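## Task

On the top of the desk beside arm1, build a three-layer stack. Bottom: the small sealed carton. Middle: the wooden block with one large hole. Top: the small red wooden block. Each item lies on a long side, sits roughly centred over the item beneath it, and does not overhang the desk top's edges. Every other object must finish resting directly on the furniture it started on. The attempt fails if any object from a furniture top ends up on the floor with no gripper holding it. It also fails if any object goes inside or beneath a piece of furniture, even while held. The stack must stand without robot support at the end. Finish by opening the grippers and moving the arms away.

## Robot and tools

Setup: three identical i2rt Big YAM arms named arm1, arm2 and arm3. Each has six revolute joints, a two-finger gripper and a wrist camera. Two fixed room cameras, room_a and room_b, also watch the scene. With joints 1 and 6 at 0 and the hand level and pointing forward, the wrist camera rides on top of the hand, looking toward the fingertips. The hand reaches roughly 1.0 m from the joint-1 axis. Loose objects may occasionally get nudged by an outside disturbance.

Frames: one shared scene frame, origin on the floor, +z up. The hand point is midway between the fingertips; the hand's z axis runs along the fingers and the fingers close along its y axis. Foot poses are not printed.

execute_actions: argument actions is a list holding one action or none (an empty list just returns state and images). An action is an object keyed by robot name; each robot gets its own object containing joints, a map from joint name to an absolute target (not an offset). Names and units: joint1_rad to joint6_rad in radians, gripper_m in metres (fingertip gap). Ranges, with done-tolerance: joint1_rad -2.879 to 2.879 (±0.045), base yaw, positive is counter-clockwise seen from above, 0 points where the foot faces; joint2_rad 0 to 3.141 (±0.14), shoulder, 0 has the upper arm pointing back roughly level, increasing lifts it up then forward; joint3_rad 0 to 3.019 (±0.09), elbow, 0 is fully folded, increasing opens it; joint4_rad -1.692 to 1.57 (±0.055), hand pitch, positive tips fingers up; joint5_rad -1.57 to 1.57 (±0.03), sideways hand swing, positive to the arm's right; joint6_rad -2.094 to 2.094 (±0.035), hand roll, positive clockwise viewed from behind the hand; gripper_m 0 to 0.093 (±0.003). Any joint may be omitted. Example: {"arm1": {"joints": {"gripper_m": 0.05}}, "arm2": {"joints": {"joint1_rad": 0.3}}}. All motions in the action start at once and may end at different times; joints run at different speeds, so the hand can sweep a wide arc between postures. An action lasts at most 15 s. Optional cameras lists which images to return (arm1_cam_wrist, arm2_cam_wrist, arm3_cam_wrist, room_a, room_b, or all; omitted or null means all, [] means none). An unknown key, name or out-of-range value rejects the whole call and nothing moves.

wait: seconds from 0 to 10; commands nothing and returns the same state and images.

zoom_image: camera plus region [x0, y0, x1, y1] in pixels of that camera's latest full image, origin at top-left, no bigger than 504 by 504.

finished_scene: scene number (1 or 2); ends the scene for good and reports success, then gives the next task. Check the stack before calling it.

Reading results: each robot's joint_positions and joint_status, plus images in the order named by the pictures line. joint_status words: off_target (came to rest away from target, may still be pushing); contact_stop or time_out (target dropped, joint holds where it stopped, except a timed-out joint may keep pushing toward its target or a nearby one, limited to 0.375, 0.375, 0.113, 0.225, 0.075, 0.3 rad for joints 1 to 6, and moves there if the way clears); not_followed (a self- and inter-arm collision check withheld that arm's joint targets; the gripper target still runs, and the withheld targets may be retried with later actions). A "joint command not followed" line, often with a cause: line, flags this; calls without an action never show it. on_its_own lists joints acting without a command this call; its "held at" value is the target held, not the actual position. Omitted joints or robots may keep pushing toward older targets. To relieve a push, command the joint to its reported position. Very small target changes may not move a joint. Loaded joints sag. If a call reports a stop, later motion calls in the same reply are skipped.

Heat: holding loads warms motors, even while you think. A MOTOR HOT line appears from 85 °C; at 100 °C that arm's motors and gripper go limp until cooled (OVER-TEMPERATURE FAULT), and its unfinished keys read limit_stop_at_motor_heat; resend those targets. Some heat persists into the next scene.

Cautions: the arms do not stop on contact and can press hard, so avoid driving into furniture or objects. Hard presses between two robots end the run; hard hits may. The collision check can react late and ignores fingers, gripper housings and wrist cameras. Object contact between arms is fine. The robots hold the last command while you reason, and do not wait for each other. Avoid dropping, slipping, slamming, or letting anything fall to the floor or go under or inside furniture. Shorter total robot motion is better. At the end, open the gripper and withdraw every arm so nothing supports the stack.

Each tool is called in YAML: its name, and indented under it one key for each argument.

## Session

execute_actions:
  actions: []

Scene clock: 0.00 s.
Motor temperatures (°C, as the motors report them): arm1=[25 25 27 25 24 26] | arm2=[23 26 28 24 23 23] | arm3=[25 26 25 27 26 23]
arm1.joint_positions: joint1_rad=-0.688 joint2_rad=+0.311 joint3_rad=+1.538 joint4_rad=-1.576 joint5_rad=-0.150 joint6_rad=-0.091 gripper_m=+0.094
arm1.joint_status: not commanded
arm1.hand: x=+0.1258 y=+1.1434 z=+1.3639 quat_wxyz=(-0.551, -0.223, -0.785, +0.176) (m; scene frame)
arm2.joint_positions: joint1_rad=-0.631 joint2_rad=+0.378 joint3_rad=+1.515 joint4_rad=-1.443 joint5_rad=-0.070 joint6_rad=-0.495 gripper_m=+0.094
arm2.joint_status: not commanded
arm2.hand: x=-0.1006 y=+0.0563 z=+1.5304 quat_wxyz=(-0.310, +0.803, -0.063, -0.506) (m; scene frame)
arm3.joint_positions: joint1_rad=+0.071 joint2_rad=+0.447 joint3_rad=+1.508 joint4_rad=-1.391 joint5_rad=+0.152 joint6_rad=+0.374 gripper_m=+0.094
arm3.joint_status: not commanded
arm3.hand: x=-0.1866 y=-1.1439 z=+1.4166 quat_wxyz=(-0.071, -0.797, +0.161, +0.578) (m; scene frame)
pictures: arm1_cam_wrist, arm2_cam_wrist, arm3_cam_wrist, room_a, room_b
Images, in order (width x height): arm1_cam_wrist 504x504, arm2_cam_wrist 504x504, arm3_cam_wrist 504x504, room_a 504x504, room_b 504x504.

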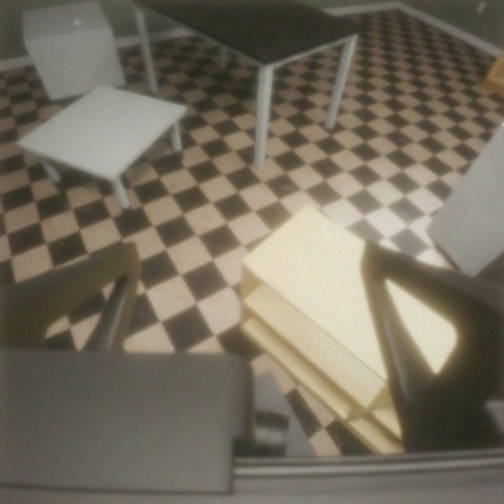

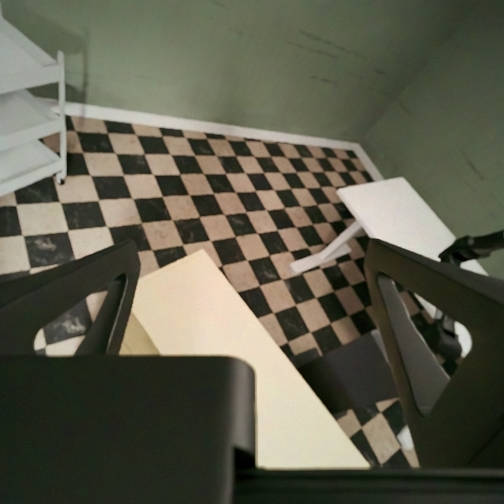

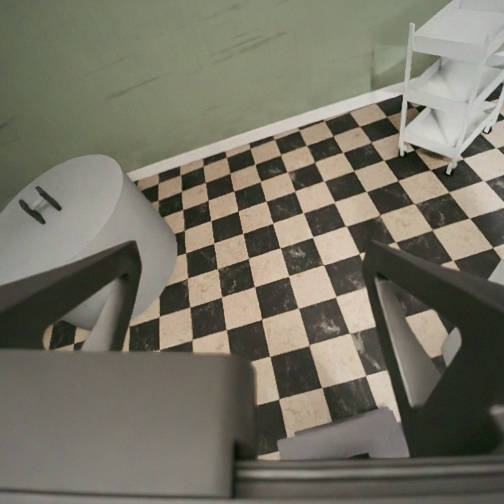

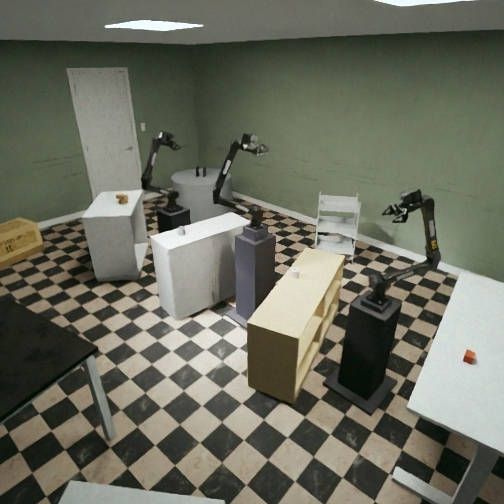

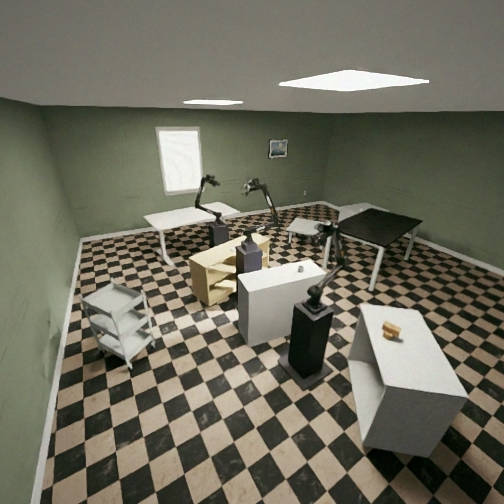

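zoom_image:
  camera: "room_b"
  region: [330,280,480,430]

zoom_image:
  camera: "room_a"
  region: [60,150,260,350]

zoom_image:
  camera: "room_a"
  region: [304,230,504,430]

Region (330, 280, 480, 430) of room_b's 504x504 image, scaled by 3.360, with more detail than that image has.

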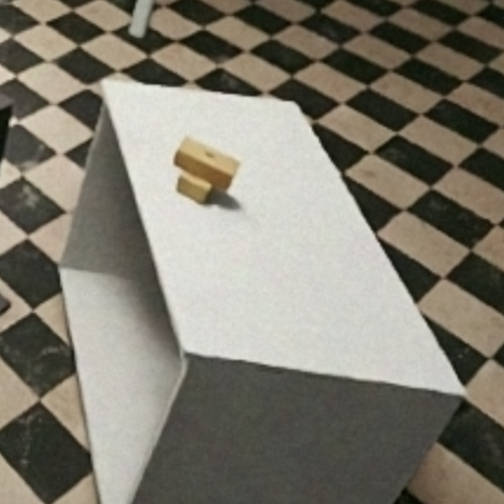

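Region (60, 150, 260, 350) of room_a's 504x504 image, scaled by 2.520, with more detail than that image has.

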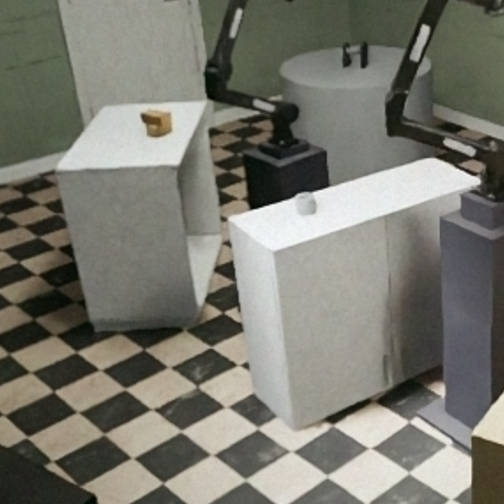

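Region (304, 230, 504, 430) of room_a's 504x504 image, scaled by 2.520, with more detail than that image has.

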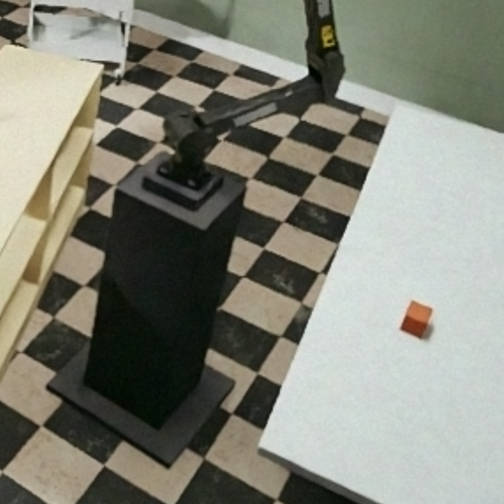

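execute_actions:
  actions:
    - {"arm1":{"joints":{"joint1_rad":1.4,"joint2_rad":1.5,"joint3_rad":1.93,"joint4_rad":-1.43,"joint5_rad":0,"joint6_rad":0}},"arm2":{"joints":{"joint1_rad":0.6,"joint2_rad":1.5,"joint3_rad":1.6,"joint4_rad":-1.43,"joint5_rad":0,"joint6_rad":0}},"arm3":{"joints":{"joint1_rad":2.36,"joint2_rad":1.5,"joint3_rad":1.93,"joint4_rad":-1.43,"joint5_rad":0,"joint6_rad":0}}}

Scene clock: 4.47 s.
Motor temperatures (°C, as the motors report them): arm1=[25 26 28 25 24 26] | arm2=[23 27 29 24 23 23] | arm3=[25 26 26 27 26 23]
arm1.joint_positions: joint1_rad=+1.398 joint2_rad=+1.500 joint3_rad=+1.892 joint4_rad=-1.429 joint5_rad=-0.002 joint6_rad=-0.007 gripper_m=+0.094
arm1.joint_status: all done
arm1.hand: x=+0.2044 y=+1.6784 z=+1.2248 quat_wxyz=(-0.210, +0.602, -0.753, -0.161) (m; scene frame)
arm2.joint_positions: joint1_rad=+0.609 joint2_rad=+1.511 joint3_rad=+1.593 joint4_rad=-1.435 joint5_rad=+0.001 joint6_rad=-0.014 gripper_m=+0.094
arm2.joint_status: all done
arm2.hand: x=-0.4563 y=-0.2485 z=+1.2295 quat_wxyz=(+0.027, +0.956, +0.271, -0.107) (m; scene frame)
arm3.joint_positions: joint1_rad=+2.361 joint2_rad=+1.490 joint3_rad=+1.895 joint4_rad=-1.425 joint5_rad=-0.002 joint6_rad=+0.012 gripper_m=+0.094
arm3.joint_status: all done
arm3.hand: x=+0.3299 y=-1.5340 z=+1.2628 quat_wxyz=(-0.254, -0.365, -0.890, +0.099) (m; scene frame)
pictures: arm1_cam_wrist, arm2_cam_wrist, arm3_cam_wrist, room_a, room_b
Images, in order (width x height): arm1_cam_wrist 504x504, arm2_cam_wrist 504x504, arm3_cam_wrist 504x504, room_a 504x504, room_b 504x504.

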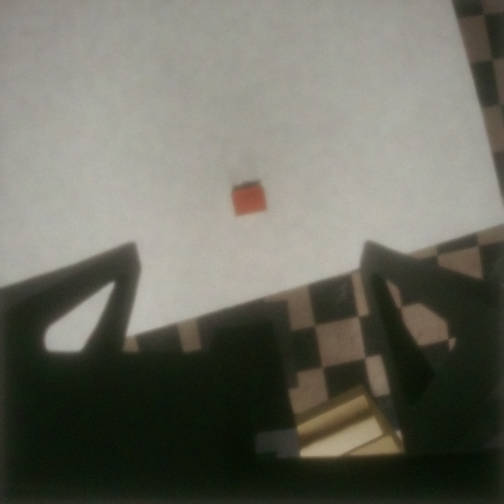

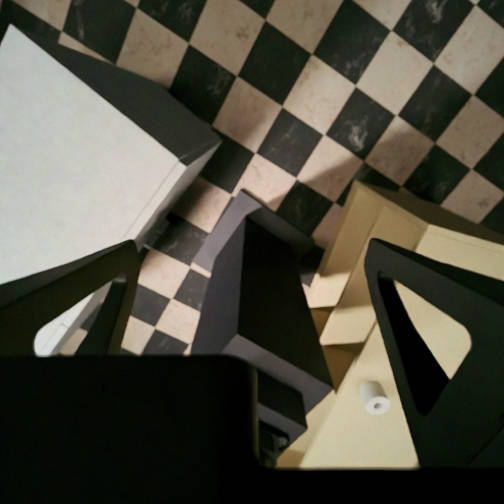

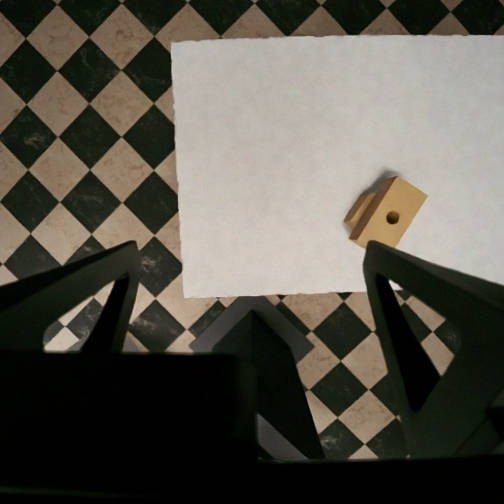

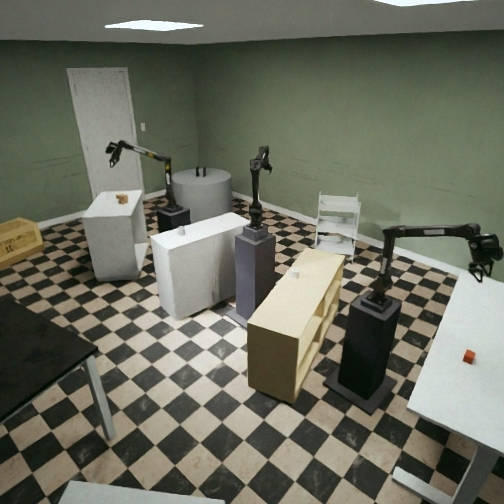

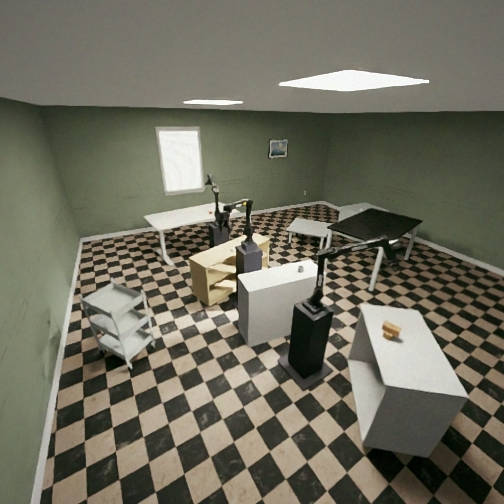

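zoom_image:
  camera: "arm1_cam_wrist"
  region: [190,140,310,260]

zoom_image:
  camera: "arm3_cam_wrist"
  region: [320,150,450,280]

zoom_image:
  camera: "room_a"
  region: [430,320,504,394]

Region (190, 140, 310, 260) of arm1_cam_wrist's 504x504 image, scaled by 4.200, with more detail than that image has.

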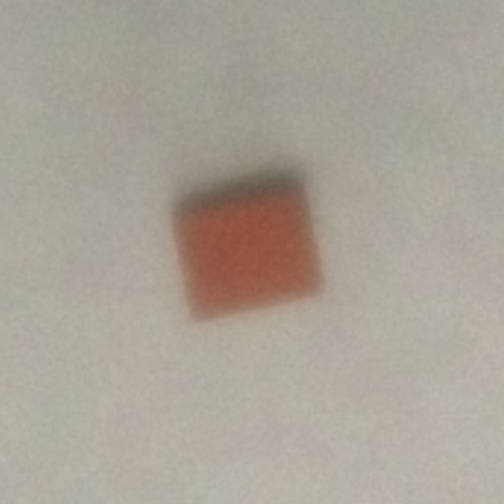

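Region (320, 150, 450, 280) of arm3_cam_wrist's 504x504 image, scaled by 3.877, with more detail than that image has.

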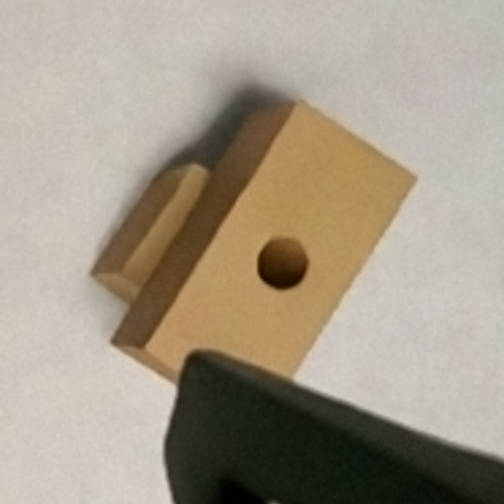

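Region (430, 320, 504, 394) of room_a's 504x504 image, scaled by 6.811, with more detail than that image has.

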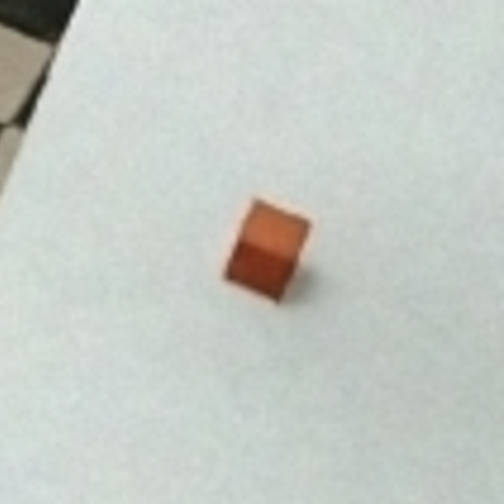

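execute_actions:
  actions:
    - {"arm1":{"joints":{"joint1_rad":1.41,"joint2_rad":1.975,"joint3_rad":1.87,"joint4_rad":-1.424}},"arm2":{"joints":{"joint1_rad":1.6,"joint2_rad":1.55,"joint3_rad":1.9,"joint4_rad":-1.43}},"arm3":{"joints":{"joint1_rad":1.94,"joint2_rad":1.965,"joint3_rad":1.975,"joint4_rad":-1.543,"joint6_rad":0.14}}}
  cameras: ["arm1_cam_wrist","arm2_cam_wrist","arm3_cam_wrist","room_a"]

Scene clock: 8.30 s.
Motor temperatures (°C, as the motors report them): arm1=[25 27 30 25 24 26] | arm2=[23 27 31 24 23 23] | arm3=[25 27 27 27 26 23]
arm1.joint_positions: joint1_rad=+1.398 joint2_rad=+1.995 joint3_rad=+1.841 joint4_rad=-1.428 joint5_rad=-0.002 joint6_rad=-0.007 gripper_m=+0.094
arm1.joint_status: all done
arm1.hand: x=+0.2238 y=+1.7499 z=+0.9207 quat_wxyz=(+0.002, +0.623, -0.782, +0.005) (m; scene frame)
arm2.joint_positions: joint1_rad=+1.605 joint2_rad=+1.562 joint3_rad=+1.849 joint4_rad=-1.435 joint5_rad=-0.001 joint6_rad=-0.012 gripper_m=+0.094
arm2.joint_status: all done
arm2.hand: x=-0.0460 y=-0.5460 z=+1.3172 quat_wxyz=(+0.143, +0.699, +0.683, -0.153) (m; scene frame)
arm3.joint_positions: joint1_rad=+1.940 joint2_rad=+1.956 joint3_rad=+1.945 joint4_rad=-1.535 joint5_rad=+0.001 joint6_rad=+0.126 gripper_m=+0.094
arm3.joint_status: all done
arm3.hand: x=+0.1719 y=-1.7309 z=+1.0138 quat_wxyz=(-0.012, -0.611, -0.792, +0.006) (m; scene frame)
pictures: arm1_cam_wrist, arm2_cam_wrist, arm3_cam_wrist, room_a
Images, in order (width x height): arm1_cam_wrist 504x504, arm2_cam_wrist 504x504, arm3_cam_wrist 504x504, room_a 504x504.

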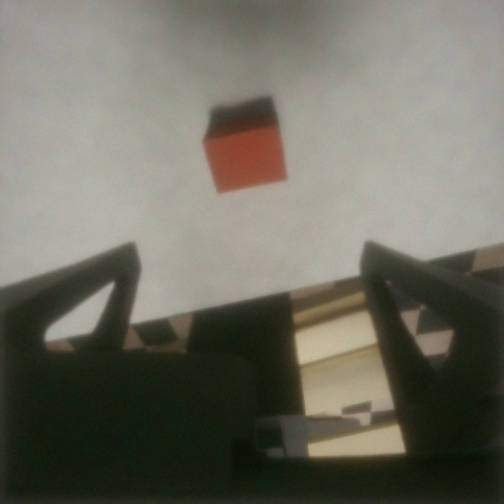

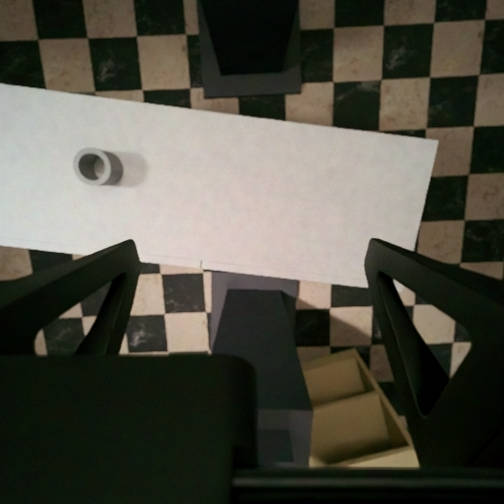

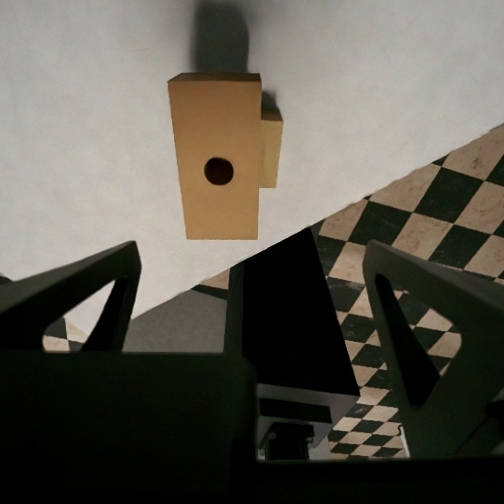

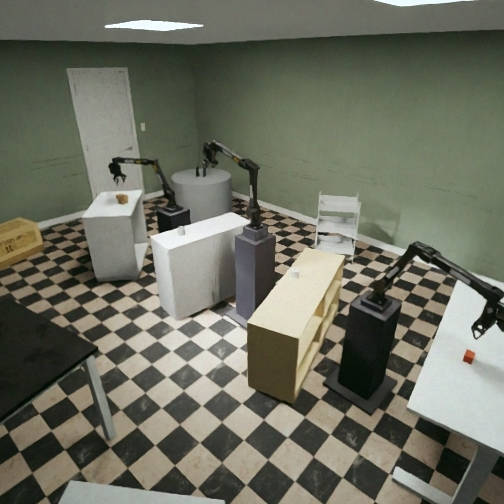

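execute_actions:
  actions:
    - {"arm1":{"joints":{"joint1_rad":1.425,"joint2_rad":2.073,"joint3_rad":1.707,"joint4_rad":-1.155,"joint6_rad":1.41}},"arm2":{"joints":{"joint1_rad":-1.5,"joint2_rad":1.55,"joint3_rad":1.8,"joint4_rad":-1.43}},"arm3":{"joints":{"joint1_rad":1.984,"joint2_rad":2.025,"joint3_rad":1.815,"joint4_rad":-1.337,"joint6_rad":0.18}}}
  cameras: ["arm1_cam_wrist","arm2_cam_wrist","arm3_cam_wrist","room_a"]

Scene clock: 14.33 s.
Motor temperatures (°C, as the motors report them): arm1=[25 28 31 25 24 26] | arm2=[23 27 32 24 23 23] | arm3=[25 28 29 27 26 23]
arm1.joint_positions: joint1_rad=+1.419 joint2_rad=+2.085 joint3_rad=+1.698 joint4_rad=-1.166 joint5_rad=-0.002 joint6_rad=+1.400 gripper_m=+0.094
arm1.joint_status: all done
arm1.hand: x=+0.2145 y=+1.7638 z=+0.8144 quat_wxyz=(-0.005, -0.020, -1.000, -0.009) (m; scene frame)
arm2.joint_positions: joint1_rad=-1.508 joint2_rad=+1.564 joint3_rad=+1.807 joint4_rad=-1.435 joint5_rad=-0.001 joint6_rad=-0.011 gripper_m=+0.094
arm2.joint_status: all done
arm2.hand: x=-0.0211 y=+0.5566 z=+1.2977 quat_wxyz=(-0.133, +0.696, -0.693, -0.134) (m; scene frame)
arm3.joint_positions: joint1_rad=+1.984 joint2_rad=+2.027 joint3_rad=+1.805 joint4_rad=-1.347 joint5_rad=+0.001 joint6_rad=+0.166 gripper_m=+0.094
arm3.joint_status: all done
arm3.hand: x=+0.1997 y=-1.7272 z=+0.9187 quat_wxyz=(-0.002, -0.609, -0.793, +0.001) (m; scene frame)
pictures: arm1_cam_wrist, arm2_cam_wrist, arm3_cam_wrist, room_a
Images, in order (width x height): arm1_cam_wrist 504x504, arm2_cam_wrist 504x504, arm3_cam_wrist 504x504, room_a 504x504.

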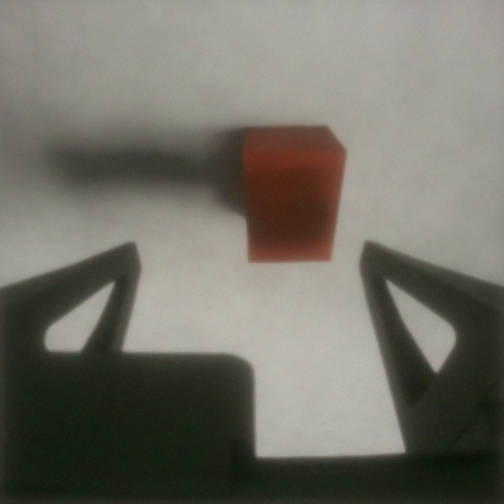

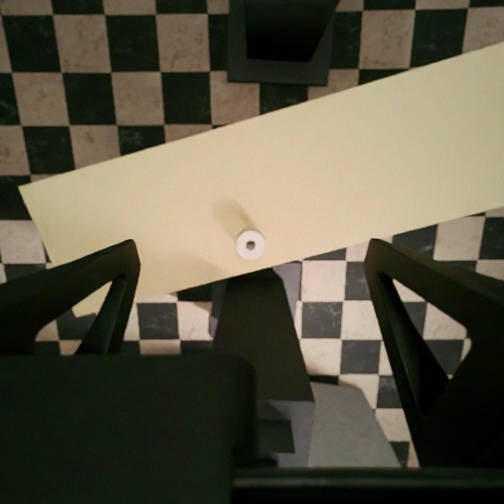

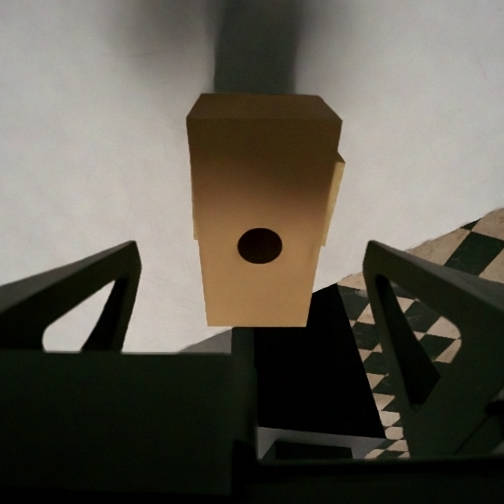

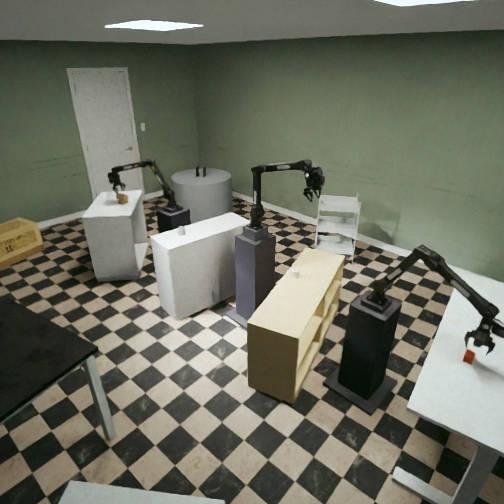

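execute_actions:
  actions:
    - {"arm1":{"joints":{"joint1_rad":1.405,"joint2_rad":2.09,"joint3_rad":1.595,"joint4_rad":-1.05}},"arm2":{"joints":{"joint1_rad":-0.3,"joint2_rad":1.5,"joint3_rad":1.7}},"arm3":{"joints":{"joint1_rad":1.972,"joint2_rad":2.012,"joint3_rad":1.64,"joint4_rad":-1.18}}}
  cameras: ["arm1_cam_wrist","arm3_cam_wrist","room_a"]

Scene clock: 19.80 s.
Motor temperatures (°C, as the motors report them): arm1=[25 29 31 25 24 26] | arm2=[23 28 32 24 23 23] | arm3=[25 29 29 27 26 23]
arm1.joint_positions: joint1_rad=+1.416 joint2_rad=+2.085 joint3_rad=+1.589 joint4_rad=-1.061 joint5_rad=-0.002 joint6_rad=+1.400 gripper_m=+0.094
arm1.joint_status: all done
arm1.hand: x=+0.2129 y=+1.7449 z=+0.7765 quat_wxyz=(-0.005, -0.022, -1.000, -0.007) (m; scene frame)
arm2.joint_positions: joint1_rad=-0.295 joint2_rad=+1.509 joint3_rad=+1.710 joint4_rad=-1.435 joint5_rad=-0.001 joint6_rad=-0.011 gripper_m=+0.094
arm2.joint_status: all done
arm2.hand: x=-0.5129 y=+0.1947 z=+1.2831 quat_wxyz=(-0.031, +0.970, -0.174, -0.167) (m; scene frame)
arm3.joint_positions: joint1_rad=+1.984 joint2_rad=+2.008 joint3_rad=+1.632 joint4_rad=-1.191 joint5_rad=+0.001 joint6_rad=+0.166 gripper_m=+0.094
arm3.joint_status: all done
arm3.hand: x=+0.1902 y=-1.7062 z=+0.8663 quat_wxyz=(-0.002, -0.609, -0.793, +0.001) (m; scene frame)
pictures: arm1_cam_wrist, arm3_cam_wrist, room_a
Images, in order (width x height): arm1_cam_wrist 504x504, arm3_cam_wrist 504x504, room_a 504x504.

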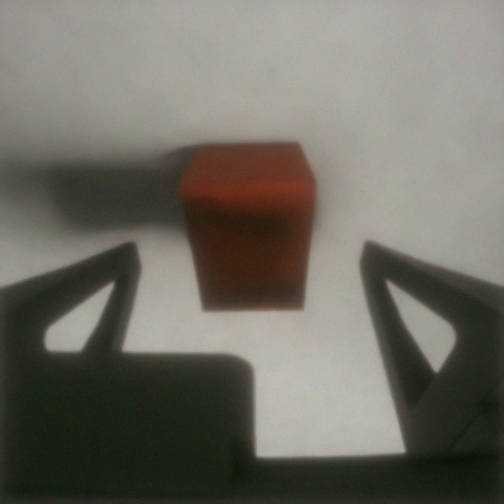

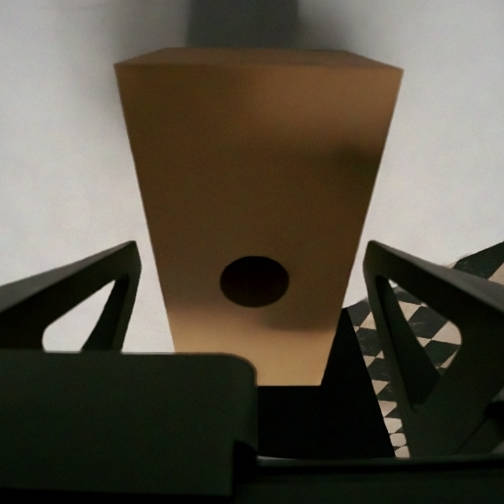

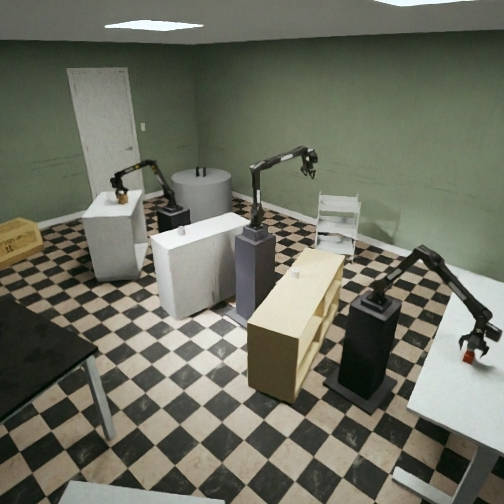

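execute_actions:
  actions:
    - {"arm1":{"joints":{"joint2_rad":2.108,"joint4_rad":-1.035}},"arm3":{"joints":{"gripper_m":0.05}}}
  cameras: ["arm1_cam_wrist","arm3_cam_wrist"]

Scene clock: 20.93 s.
Motor temperatures (°C, as the motors report them): arm1=[25 29 31 25 24 26] | arm2=[23 28 32 24 23 23] | arm3=[25 29 29 27 26 23]
arm1.joint_positions: joint1_rad=+1.416 joint2_rad=+2.085 joint3_rad=+1.589 joint4_rad=-1.046 joint5_rad=-0.002 joint6_rad=+1.400 gripper_m=+0.094
arm1.joint_status: all done
arm1.hand: x=+0.2137 y=+1.7483 z=+0.7765 quat_wxyz=(-0.006, -0.022, -1.000, -0.014) (m; scene frame)
arm2.joint_positions: joint1_rad=-0.295 joint2_rad=+1.509 joint3_rad=+1.710 joint4_rad=-1.435 joint5_rad=-0.001 joint6_rad=-0.011 gripper_m=+0.094
arm2.joint_status: not commanded
arm2.hand: x=-0.5129 y=+0.1947 z=+1.2831 quat_wxyz=(-0.031, +0.970, -0.174, -0.167) (m; scene frame)
arm3.joint_positions: joint1_rad=+1.984 joint2_rad=+2.008 joint3_rad=+1.632 joint4_rad=-1.190 joint5_rad=+0.001 joint6_rad=+0.167 gripper_m=+0.059
arm3.joint_status: gripper_m off_target (ended at +0.059, target +0.050)
arm3.hand: x=+0.1901 y=-1.7066 z=+0.8663 quat_wxyz=(-0.002, -0.610, -0.792, +0.001) (m; scene frame)
pictures: arm1_cam_wrist, arm3_cam_wrist
Images, in order (width x height): arm1_cam_wrist 504x504, arm3_cam_wrist 504x504.

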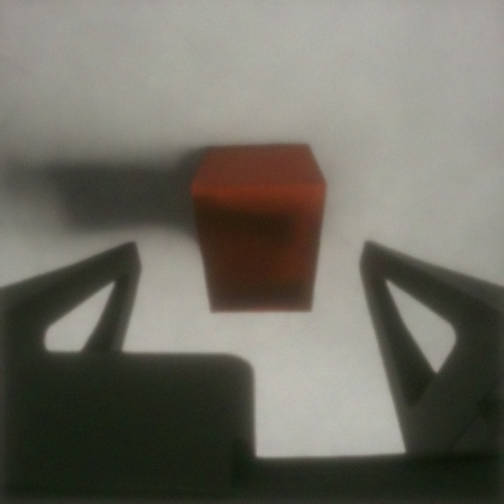

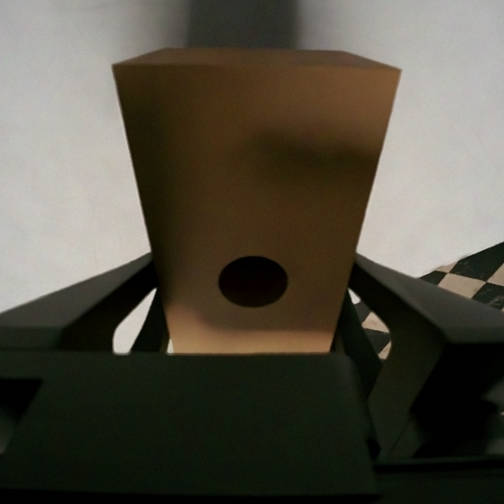

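execute_actions:
  actions:
    - {"arm1":{"joints":{"joint2_rad":2.122,"joint3_rad":1.585,"joint4_rad":-1.035}},"arm3":{"joints":{"joint2_rad":1.94,"joint4_rad":-1.255,"gripper_m":0.05}}}
  cameras: ["arm1_cam_wrist","arm3_cam_wrist"]

Scene clock: 22.13 s.
Motor temperatures (°C, as the motors report them): arm1=[25 29 31 25 24 26] | arm2=[23 28 32 24 23 23] | arm3=[25 29 29 27 26 23]
arm1.joint_positions: joint1_rad=+1.416 joint2_rad=+2.101 joint3_rad=+1.589 joint4_rad=-1.046 joint5_rad=-0.002 joint6_rad=+1.400 gripper_m=+0.094
arm1.joint_status: all done
arm1.hand: x=+0.2133 y=+1.7463 z=+0.7671 quat_wxyz=(-0.004, -0.022, -1.000, -0.007) (m; scene frame)
arm2.joint_positions: joint1_rad=-0.295 joint2_rad=+1.509 joint3_rad=+1.710 joint4_rad=-1.435 joint5_rad=-0.001 joint6_rad=-0.011 gripper_m=+0.094
arm2.joint_status: not commanded
arm2.hand: x=-0.5129 y=+0.1947 z=+1.2831 quat_wxyz=(-0.031, +0.970, -0.174, -0.167) (m; scene frame)
arm3.joint_positions: joint1_rad=+1.984 joint2_rad=+1.962 joint3_rad=+1.628 joint4_rad=-1.246 joint5_rad=+0.001 joint6_rad=+0.167 gripper_m=+0.059
arm3.joint_status: gripper_m off_target (ended at +0.059, target +0.050); the others done
arm3.hand: x=+0.1851 y=-1.6956 z=+0.8918 quat_wxyz=(+0.003, -0.610, -0.792, -0.002) (m; scene frame)
pictures: arm1_cam_wrist, arm3_cam_wrist
Images, in order (width x height): arm1_cam_wrist 504x504, arm3_cam_wrist 504x504.

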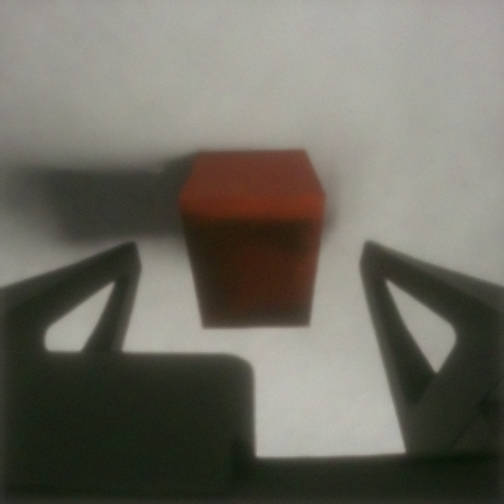

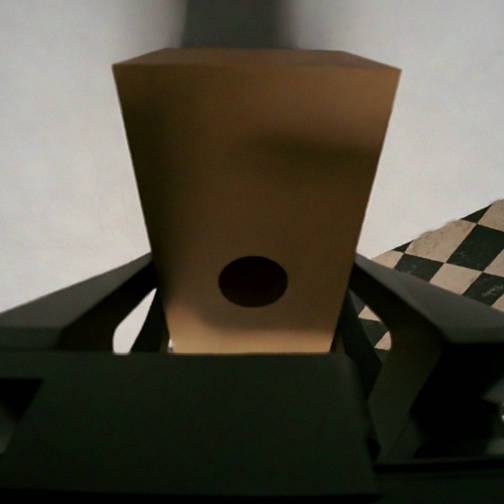

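execute_actions:
  actions:
    - {"arm1":{"joints":{"joint2_rad":2.138,"joint4_rad":-1.025}},"arm3":{"joints":{"joint1_rad":2.26,"joint2_rad":1.93,"joint6_rad":0.0,"gripper_m":0.05}}}
  cameras: ["arm1_cam_wrist","arm3_cam_wrist","room_b"]

Scene clock: 24.10 s.
Motor temperatures (°C, as the motors report them): arm1=[25 29 31 25 24 26] | arm2=[23 28 32 24 23 23] | arm3=[25 30 29 27 26 23]
arm1.joint_positions: joint1_rad=+1.416 joint2_rad=+2.118 joint3_rad=+1.589 joint4_rad=-1.036 joint5_rad=-0.002 joint6_rad=+1.400 gripper_m=+0.094
arm1.joint_status: all done
arm1.hand: x=+0.2134 y=+1.7464 z=+0.7575 quat_wxyz=(-0.004, -0.022, -1.000, -0.003) (m; scene frame)
arm2.joint_positions: joint1_rad=-0.295 joint2_rad=+1.509 joint3_rad=+1.710 joint4_rad=-1.435 joint5_rad=-0.001 joint6_rad=-0.011 gripper_m=+0.094
arm2.joint_status: not commanded
arm2.hand: x=-0.5129 y=+0.1947 z=+1.2831 quat_wxyz=(-0.031, +0.970, -0.174, -0.167) (m; scene frame)
arm3.joint_positions: joint1_rad=+2.253 joint2_rad=+1.962 joint3_rad=+1.628 joint4_rad=-1.246 joint5_rad=-0.001 joint6_rad=+0.013 gripper_m=+0.059
arm3.joint_status: gripper_m off_target (ended at +0.059, target +0.050); the others done
arm3.hand: x=+0.3190 y=-1.6117 z=+0.8920 quat_wxyz=(+0.003, -0.430, -0.903, -0.002) (m; scene frame)
pictures: arm1_cam_wrist, arm3_cam_wrist, room_b
Images, in order (width x height): arm1_cam_wrist 504x504, arm3_cam_wrist 504x504, room_b 504x504.

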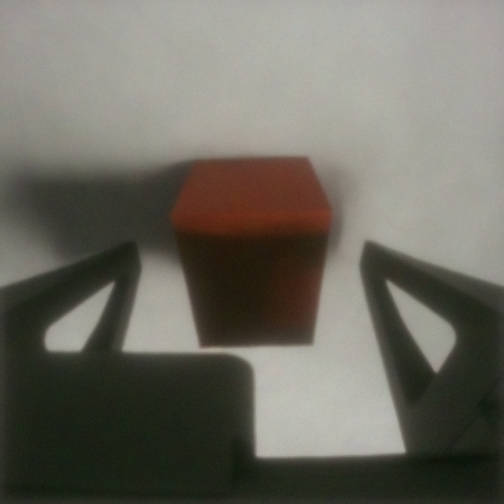

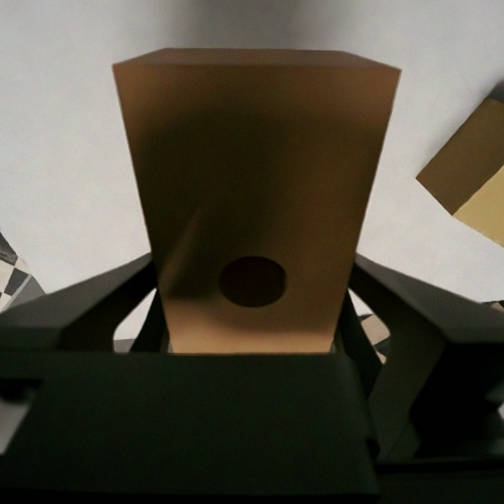

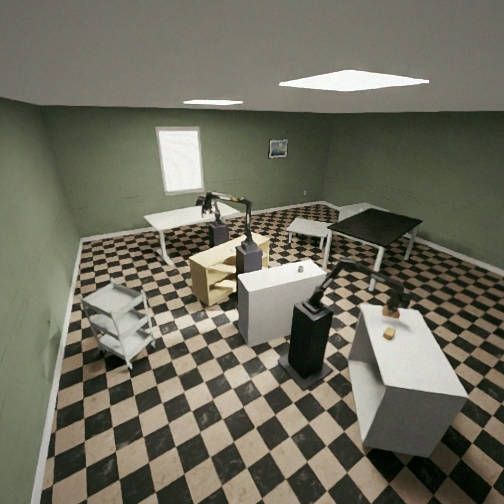

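execute_actions:
  actions:
    - {"arm1":{"joints":{"gripper_m":0.035}},"arm3":{"joints":{"joint2_rad":2.025,"joint3_rad":1.555,"joint4_rad":-1.075,"gripper_m":0.05}}}
  cameras: ["arm1_cam_wrist","arm3_cam_wrist","room_b"]

Scene clock: 26.77 s.
Motor temperatures (°C, as the motors report them): arm1=[25 29 31 25 24 26] | arm2=[23 28 32 24 23 23] | arm3=[25 30 29 27 26 23]
arm1.joint_positions: joint1_rad=+1.416 joint2_rad=+2.118 joint3_rad=+1.589 joint4_rad=-1.035 joint5_rad=-0.002 joint6_rad=+1.401 gripper_m=+0.045
arm1.joint_status: gripper_m off_target (ended at +0.045, target +0.035)
arm1.hand: x=+0.2135 y=+1.7465 z=+0.7575 quat_wxyz=(-0.004, -0.022, -1.000, -0.004) (m; scene frame)
arm2.joint_positions: joint1_rad=-0.295 joint2_rad=+1.509 joint3_rad=+1.710 joint4_rad=-1.435 joint5_rad=-0.001 joint6_rad=-0.011 gripper_m=+0.094
arm2.joint_status: not commanded
arm2.hand: x=-0.5129 y=+0.1947 z=+1.2831 quat_wxyz=(-0.031, +0.970, -0.174, -0.167) (m; scene frame)
arm3.joint_positions: joint1_rad=+2.253 joint2_rad=+2.038 joint3_rad=+1.541 joint4_rad=-1.085 joint5_rad=+0.000 joint6_rad=+0.013 gripper_m=+0.059
arm3.joint_status: gripper_m off_target (ended at +0.059, target +0.050); the others done
arm3.hand: x=+0.3178 y=-1.6104 z=+0.8179 quat_wxyz=(+0.005, -0.430, -0.903, -0.002) (m; scene frame)
pictures: arm1_cam_wrist, arm3_cam_wrist, room_b
Images, in order (width x height): arm1_cam_wrist 504x504, arm3_cam_wrist 504x504, room_b 504x504.

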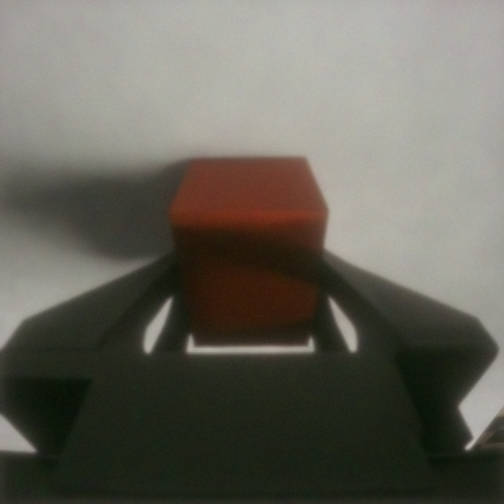

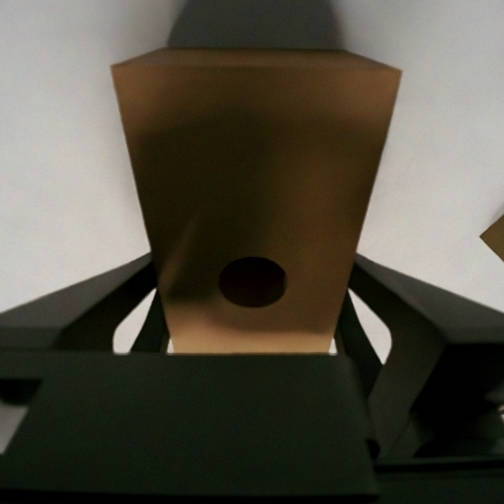

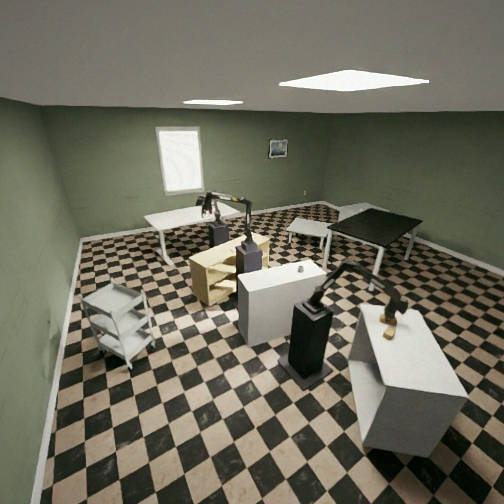

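execute_actions:
  actions:
    - {"arm1":{"joints":{"gripper_m":0.093}},"arm3":{"joints":{"gripper_m":0.093}}}
  cameras: []

execute_actions:
  actions:
    - {"arm1":{"joints":{"joint2_rad":1.7}},"arm3":{"joints":{"joint2_rad":1.86,"joint3_rad":1.64,"joint4_rad":-1.35}}}
  cameras: []

execute_actions:
  actions:
    - {"arm1":{"joints":{"joint1_rad":-0.6,"joint2_rad":1.5,"joint3_rad":1.6,"joint4_rad":-1.4,"joint6_rad":0}},"arm3":{"joints":{"joint1_rad":1.945,"joint2_rad":1.94,"joint3_rad":1.78,"joint4_rad":-1.4,"joint6_rad":0.14}}}
  cameras: ["arm3_cam_wrist","room_a","room_b"]

Scene clock: 27.97 s.
Motor temperatures (°C, as the motors report them): arm1=[25 29 31 25 24 26] | arm2=[23 28 32 24 23 23] | arm3=[25 30 29 27 26 23]
arm1.joint_positions: joint1_rad=+1.416 joint2_rad=+2.118 joint3_rad=+1.589 joint4_rad=-1.035 joint5_rad=-0.002 joint6_rad=+1.401 gripper_m=+0.093
arm1.joint_status: all done
arm1.hand: x=+0.2135 y=+1.7465 z=+0.7575 quat_wxyz=(-0.004, -0.022, -1.000, -0.004) (m; scene frame)
arm2.joint_positions: joint1_rad=-0.295 joint2_rad=+1.509 joint3_rad=+1.710 joint4_rad=-1.435 joint5_rad=-0.001 joint6_rad=-0.011 gripper_m=+0.094
arm2.joint_status: not commanded
arm2.hand: x=-0.5129 y=+0.1947 z=+1.2831 quat_wxyz=(-0.031, +0.970, -0.174, -0.167) (m; scene frame)
arm3.joint_positions: joint1_rad=+2.253 joint2_rad=+2.038 joint3_rad=+1.541 joint4_rad=-1.085 joint5_rad=+0.000 joint6_rad=+0.013 gripper_m=+0.093
arm3.joint_status: all done
arm3.hand: x=+0.3179 y=-1.6104 z=+0.8183 quat_wxyz=(+0.004, -0.430, -0.903, -0.002) (m; scene frame)
pictures: none
No camera images: the call's "cameras" was empty. Leave "cameras" out to get every camera's image.

Scene clock: 29.60 s.
Motor temperatures (°C, as the motors report them): arm1=[25 29 31 25 24 26] | arm2=[23 28 32 24 23 23] | arm3=[25 30 29 27 26 23]
arm1.joint_positions: joint1_rad=+1.416 joint2_rad=+1.695 joint3_rad=+1.567 joint4_rad=-1.033 joint5_rad=-0.002 joint6_rad=+1.401 gripper_m=+0.093
arm1.joint_status: all done
arm1.hand: x=+0.2124 y=+1.7510 z=+1.0007 quat_wxyz=(-0.042, -0.021, -0.979, -0.200) (m; scene frame)
arm2.joint_positions: joint1_rad=-0.295 joint2_rad=+1.509 joint3_rad=+1.710 joint4_rad=-1.435 joint5_rad=-0.001 joint6_rad=-0.011 gripper_m=+0.094
arm2.joint_status: not commanded
arm2.hand: x=-0.5129 y=+0.1947 z=+1.2831 quat_wxyz=(-0.031, +0.970, -0.174, -0.167) (m; scene frame)
arm3.joint_positions: joint1_rad=+2.253 joint2_rad=+1.841 joint3_rad=+1.623 joint4_rad=-1.340 joint5_rad=+0.000 joint6_rad=+0.013 gripper_m=+0.093
arm3.joint_status: all done
arm3.hand: x=+0.3037 y=-1.5936 z=+0.9567 quat_wxyz=(-0.006, -0.430, -0.903, +0.003) (m; scene frame)
pictures: none
No camera images: the call's "cameras" was empty. Leave "cameras" out to get every camera's image.

Scene clock: 31.70 s.
Motor temperatures (°C, as the motors report them): arm1=[25 29 32 25 24 26] | arm2=[23 28 32 24 23 23] | arm3=[25 30 30 27 26 23]
arm1.joint_positions: joint1_rad=-0.605 joint2_rad=+1.503 joint3_rad=+1.567 joint4_rad=-1.391 joint5_rad=+0.000 joint6_rad=+0.010 gripper_m=+0.093
arm1.joint_status: all done
arm1.hand: x=+0.4788 y=+0.8410 z=+1.0783 quat_wxyz=(-0.119, -0.328, -0.936, +0.038) (m; scene frame)
arm2.joint_positions: joint1_rad=-0.295 joint2_rad=+1.509 joint3_rad=+1.710 joint4_rad=-1.435 joint5_rad=-0.001 joint6_rad=-0.011 gripper_m=+0.094
arm2.joint_status: not commanded
arm2.hand: x=-0.5129 y=+0.1947 z=+1.2831 quat_wxyz=(-0.031, +0.970, -0.174, -0.167) (m; scene frame)
arm3.joint_positions: joint1_rad=+1.951 joint2_rad=+1.931 joint3_rad=+1.741 joint4_rad=-1.390 joint5_rad=+0.002 joint6_rad=+0.126 gripper_m=+0.093
arm3.joint_status: all done
arm3.hand: x=+0.1685 y=-1.7066 z=+0.9506 quat_wxyz=(+0.004, -0.607, -0.795, -0.002) (m; scene frame)
pictures: arm3_cam_wrist, room_a, room_b
Images, in order (width x height): arm3_cam_wrist 504x504, room_a 504x504, room_b 504x504.

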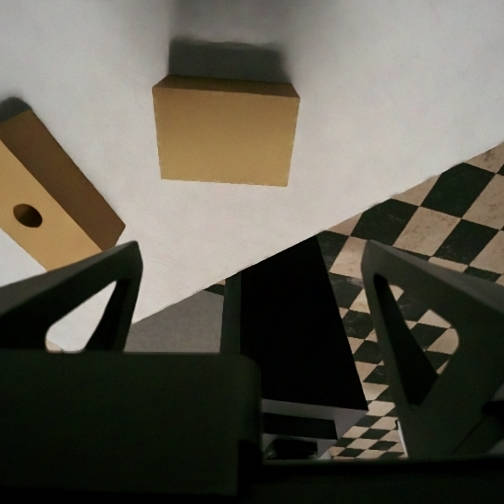

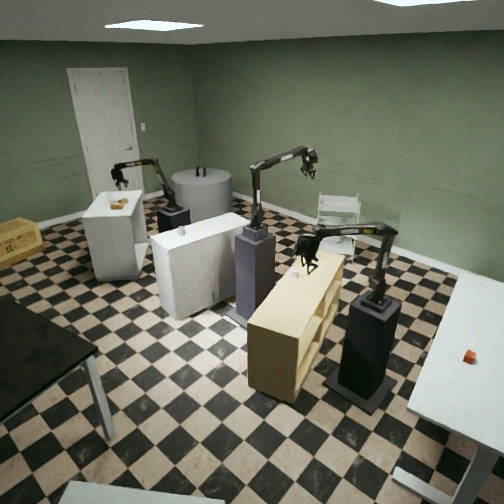

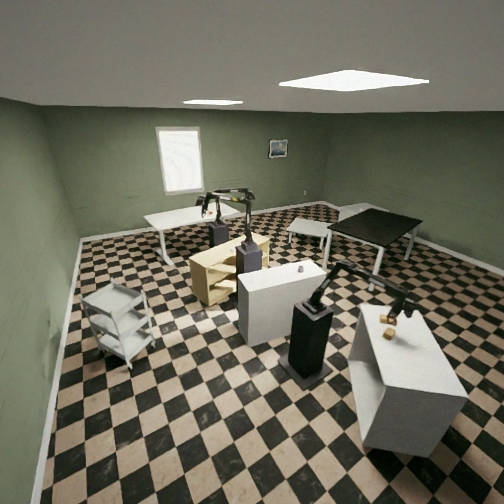

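execute_actions:
  actions:
    - {"arm3":{"joints":{"joint1_rad":1.982,"joint2_rad":2.01,"joint3_rad":1.675,"joint4_rad":-1.205,"joint6_rad":-1.365}}}
  cameras: ["arm3_cam_wrist"]

Scene clock: 35.40 s.
Motor temperatures (°C, as the motors report them): arm1=[25 29 33 25 24 26] | arm2=[23 28 32 24 23 23] | arm3=[25 31 30 27 26 23]
arm1.joint_positions: joint1_rad=-0.605 joint2_rad=+1.503 joint3_rad=+1.567 joint4_rad=-1.391 joint5_rad=+0.000 joint6_rad=+0.010 gripper_m=+0.093
arm1.joint_status: not commanded
arm1.hand: x=+0.4788 y=+0.8410 z=+1.0783 quat_wxyz=(-0.119, -0.328, -0.936, +0.038) (m; scene frame)
arm2.joint_positions: joint1_rad=-0.295 joint2_rad=+1.509 joint3_rad=+1.710 joint4_rad=-1.435 joint5_rad=-0.001 joint6_rad=-0.011 gripper_m=+0.094
arm2.joint_status: not commanded
arm2.hand: x=-0.5129 y=+0.1947 z=+1.2831 quat_wxyz=(-0.031, +0.970, -0.174, -0.167) (m; scene frame)
arm3.joint_positions: joint1_rad=+1.977 joint2_rad=+2.009 joint3_rad=+1.668 joint4_rad=-1.216 joint5_rad=+0.002 joint6_rad=-1.351 gripper_m=+0.093
arm3.joint_status: all done
arm3.hand: x=+0.1894 y=-1.7151 z=+0.8791 quat_wxyz=(-0.002, +0.099, -0.995, +0.007) (m; scene frame)
pictures: arm3_cam_wrist
Images, in order (width x height): arm3_cam_wrist 504x504.

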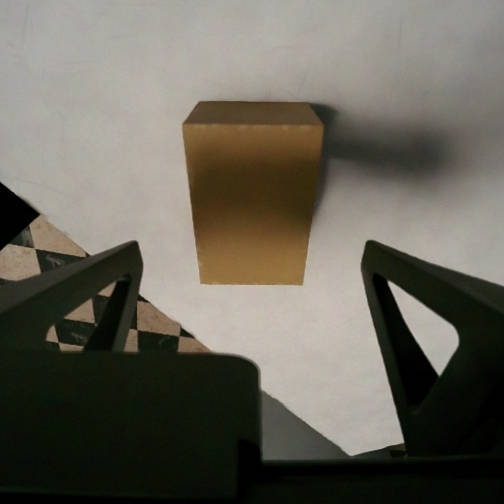

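execute_actions:
  actions:
    - {"arm3":{"joints":{"joint1_rad":1.955,"joint2_rad":2.068,"joint3_rad":1.628,"joint4_rad":-1.10}}}
  cameras: ["arm3_cam_wrist"]

execute_actions:
  actions:
    - {"arm3":{"joints":{"gripper_m":0.05}}}
  cameras: ["arm3_cam_wrist"]

Scene clock: 36.60 s.
Motor temperatures (°C, as the motors report them): arm1=[25 29 33 25 24 26] | arm2=[23 28 32 24 23 23] | arm3=[25 31 30 27 26 23]
arm1.joint_positions: joint1_rad=-0.605 joint2_rad=+1.503 joint3_rad=+1.567 joint4_rad=-1.391 joint5_rad=+0.000 joint6_rad=+0.010 gripper_m=+0.093
arm1.joint_status: not commanded
arm1.hand: x=+0.4788 y=+0.8410 z=+1.0783 quat_wxyz=(-0.119, -0.328, -0.936, +0.038) (m; scene frame)
arm2.joint_positions: joint1_rad=-0.295 joint2_rad=+1.509 joint3_rad=+1.710 joint4_rad=-1.435 joint5_rad=-0.001 joint6_rad=-0.011 gripper_m=+0.094
arm2.joint_status: not commanded
arm2.hand: x=-0.5129 y=+0.1947 z=+1.2831 quat_wxyz=(-0.031, +0.970, -0.174, -0.167) (m; scene frame)
arm3.joint_positions: joint1_rad=+1.963 joint2_rad=+2.055 joint3_rad=+1.624 joint4_rad=-1.110 joint5_rad=+0.002 joint6_rad=-1.351 gripper_m=+0.093
arm3.joint_status: all done
arm3.hand: x=+0.1837 y=-1.7233 z=+0.8368 quat_wxyz=(-0.004, +0.093, -0.996, +0.015) (m; scene frame)
pictures: arm3_cam_wrist
Images, in order (width x height): arm3_cam_wrist 504x504.

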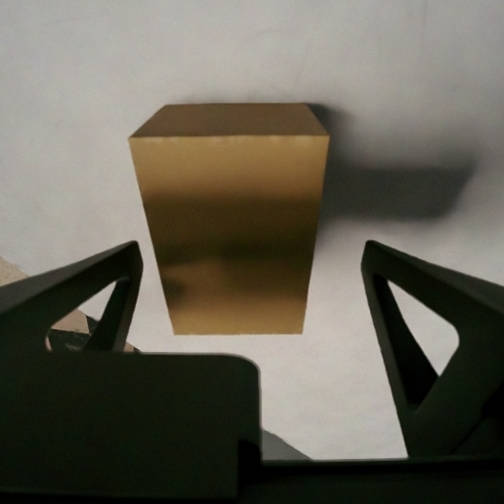

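Scene clock: 37.17 s.
Motor temperatures (°C, as the motors report them): arm1=[25 29 33 25 24 26] | arm2=[23 28 32 24 23 23] | arm3=[25 31 30 27 26 23]
arm1.joint_positions: joint1_rad=-0.605 joint2_rad=+1.503 joint3_rad=+1.567 joint4_rad=-1.391 joint5_rad=+0.000 joint6_rad=+0.010 gripper_m=+0.093
arm1.joint_status: not commanded
arm1.hand: x=+0.4788 y=+0.8410 z=+1.0783 quat_wxyz=(-0.119, -0.328, -0.936, +0.038) (m; scene frame)
arm2.joint_positions: joint1_rad=-0.295 joint2_rad=+1.509 joint3_rad=+1.710 joint4_rad=-1.435 joint5_rad=-0.001 joint6_rad=-0.011 gripper_m=+0.094
arm2.joint_status: not commanded
arm2.hand: x=-0.5129 y=+0.1947 z=+1.2831 quat_wxyz=(-0.031, +0.970, -0.174, -0.167) (m; scene frame)
arm3.joint_positions: joint1_rad=+1.963 joint2_rad=+2.055 joint3_rad=+1.624 joint4_rad=-1.109 joint5_rad=+0.001 joint6_rad=-1.352 gripper_m=+0.058
arm3.joint_status: gripper_m off_target (ended at +0.058, target +0.050)
arm3.hand: x=+0.1839 y=-1.7235 z=+0.8368 quat_wxyz=(-0.005, +0.093, -0.996, +0.015) (m; scene frame)
pictures: arm3_cam_wrist
Images, in order (width x height): arm3_cam_wrist 504x504.

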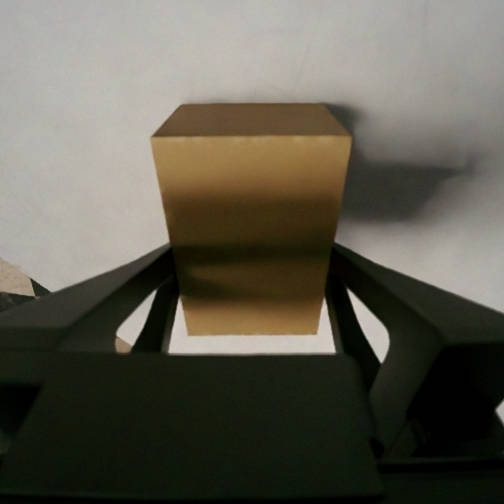

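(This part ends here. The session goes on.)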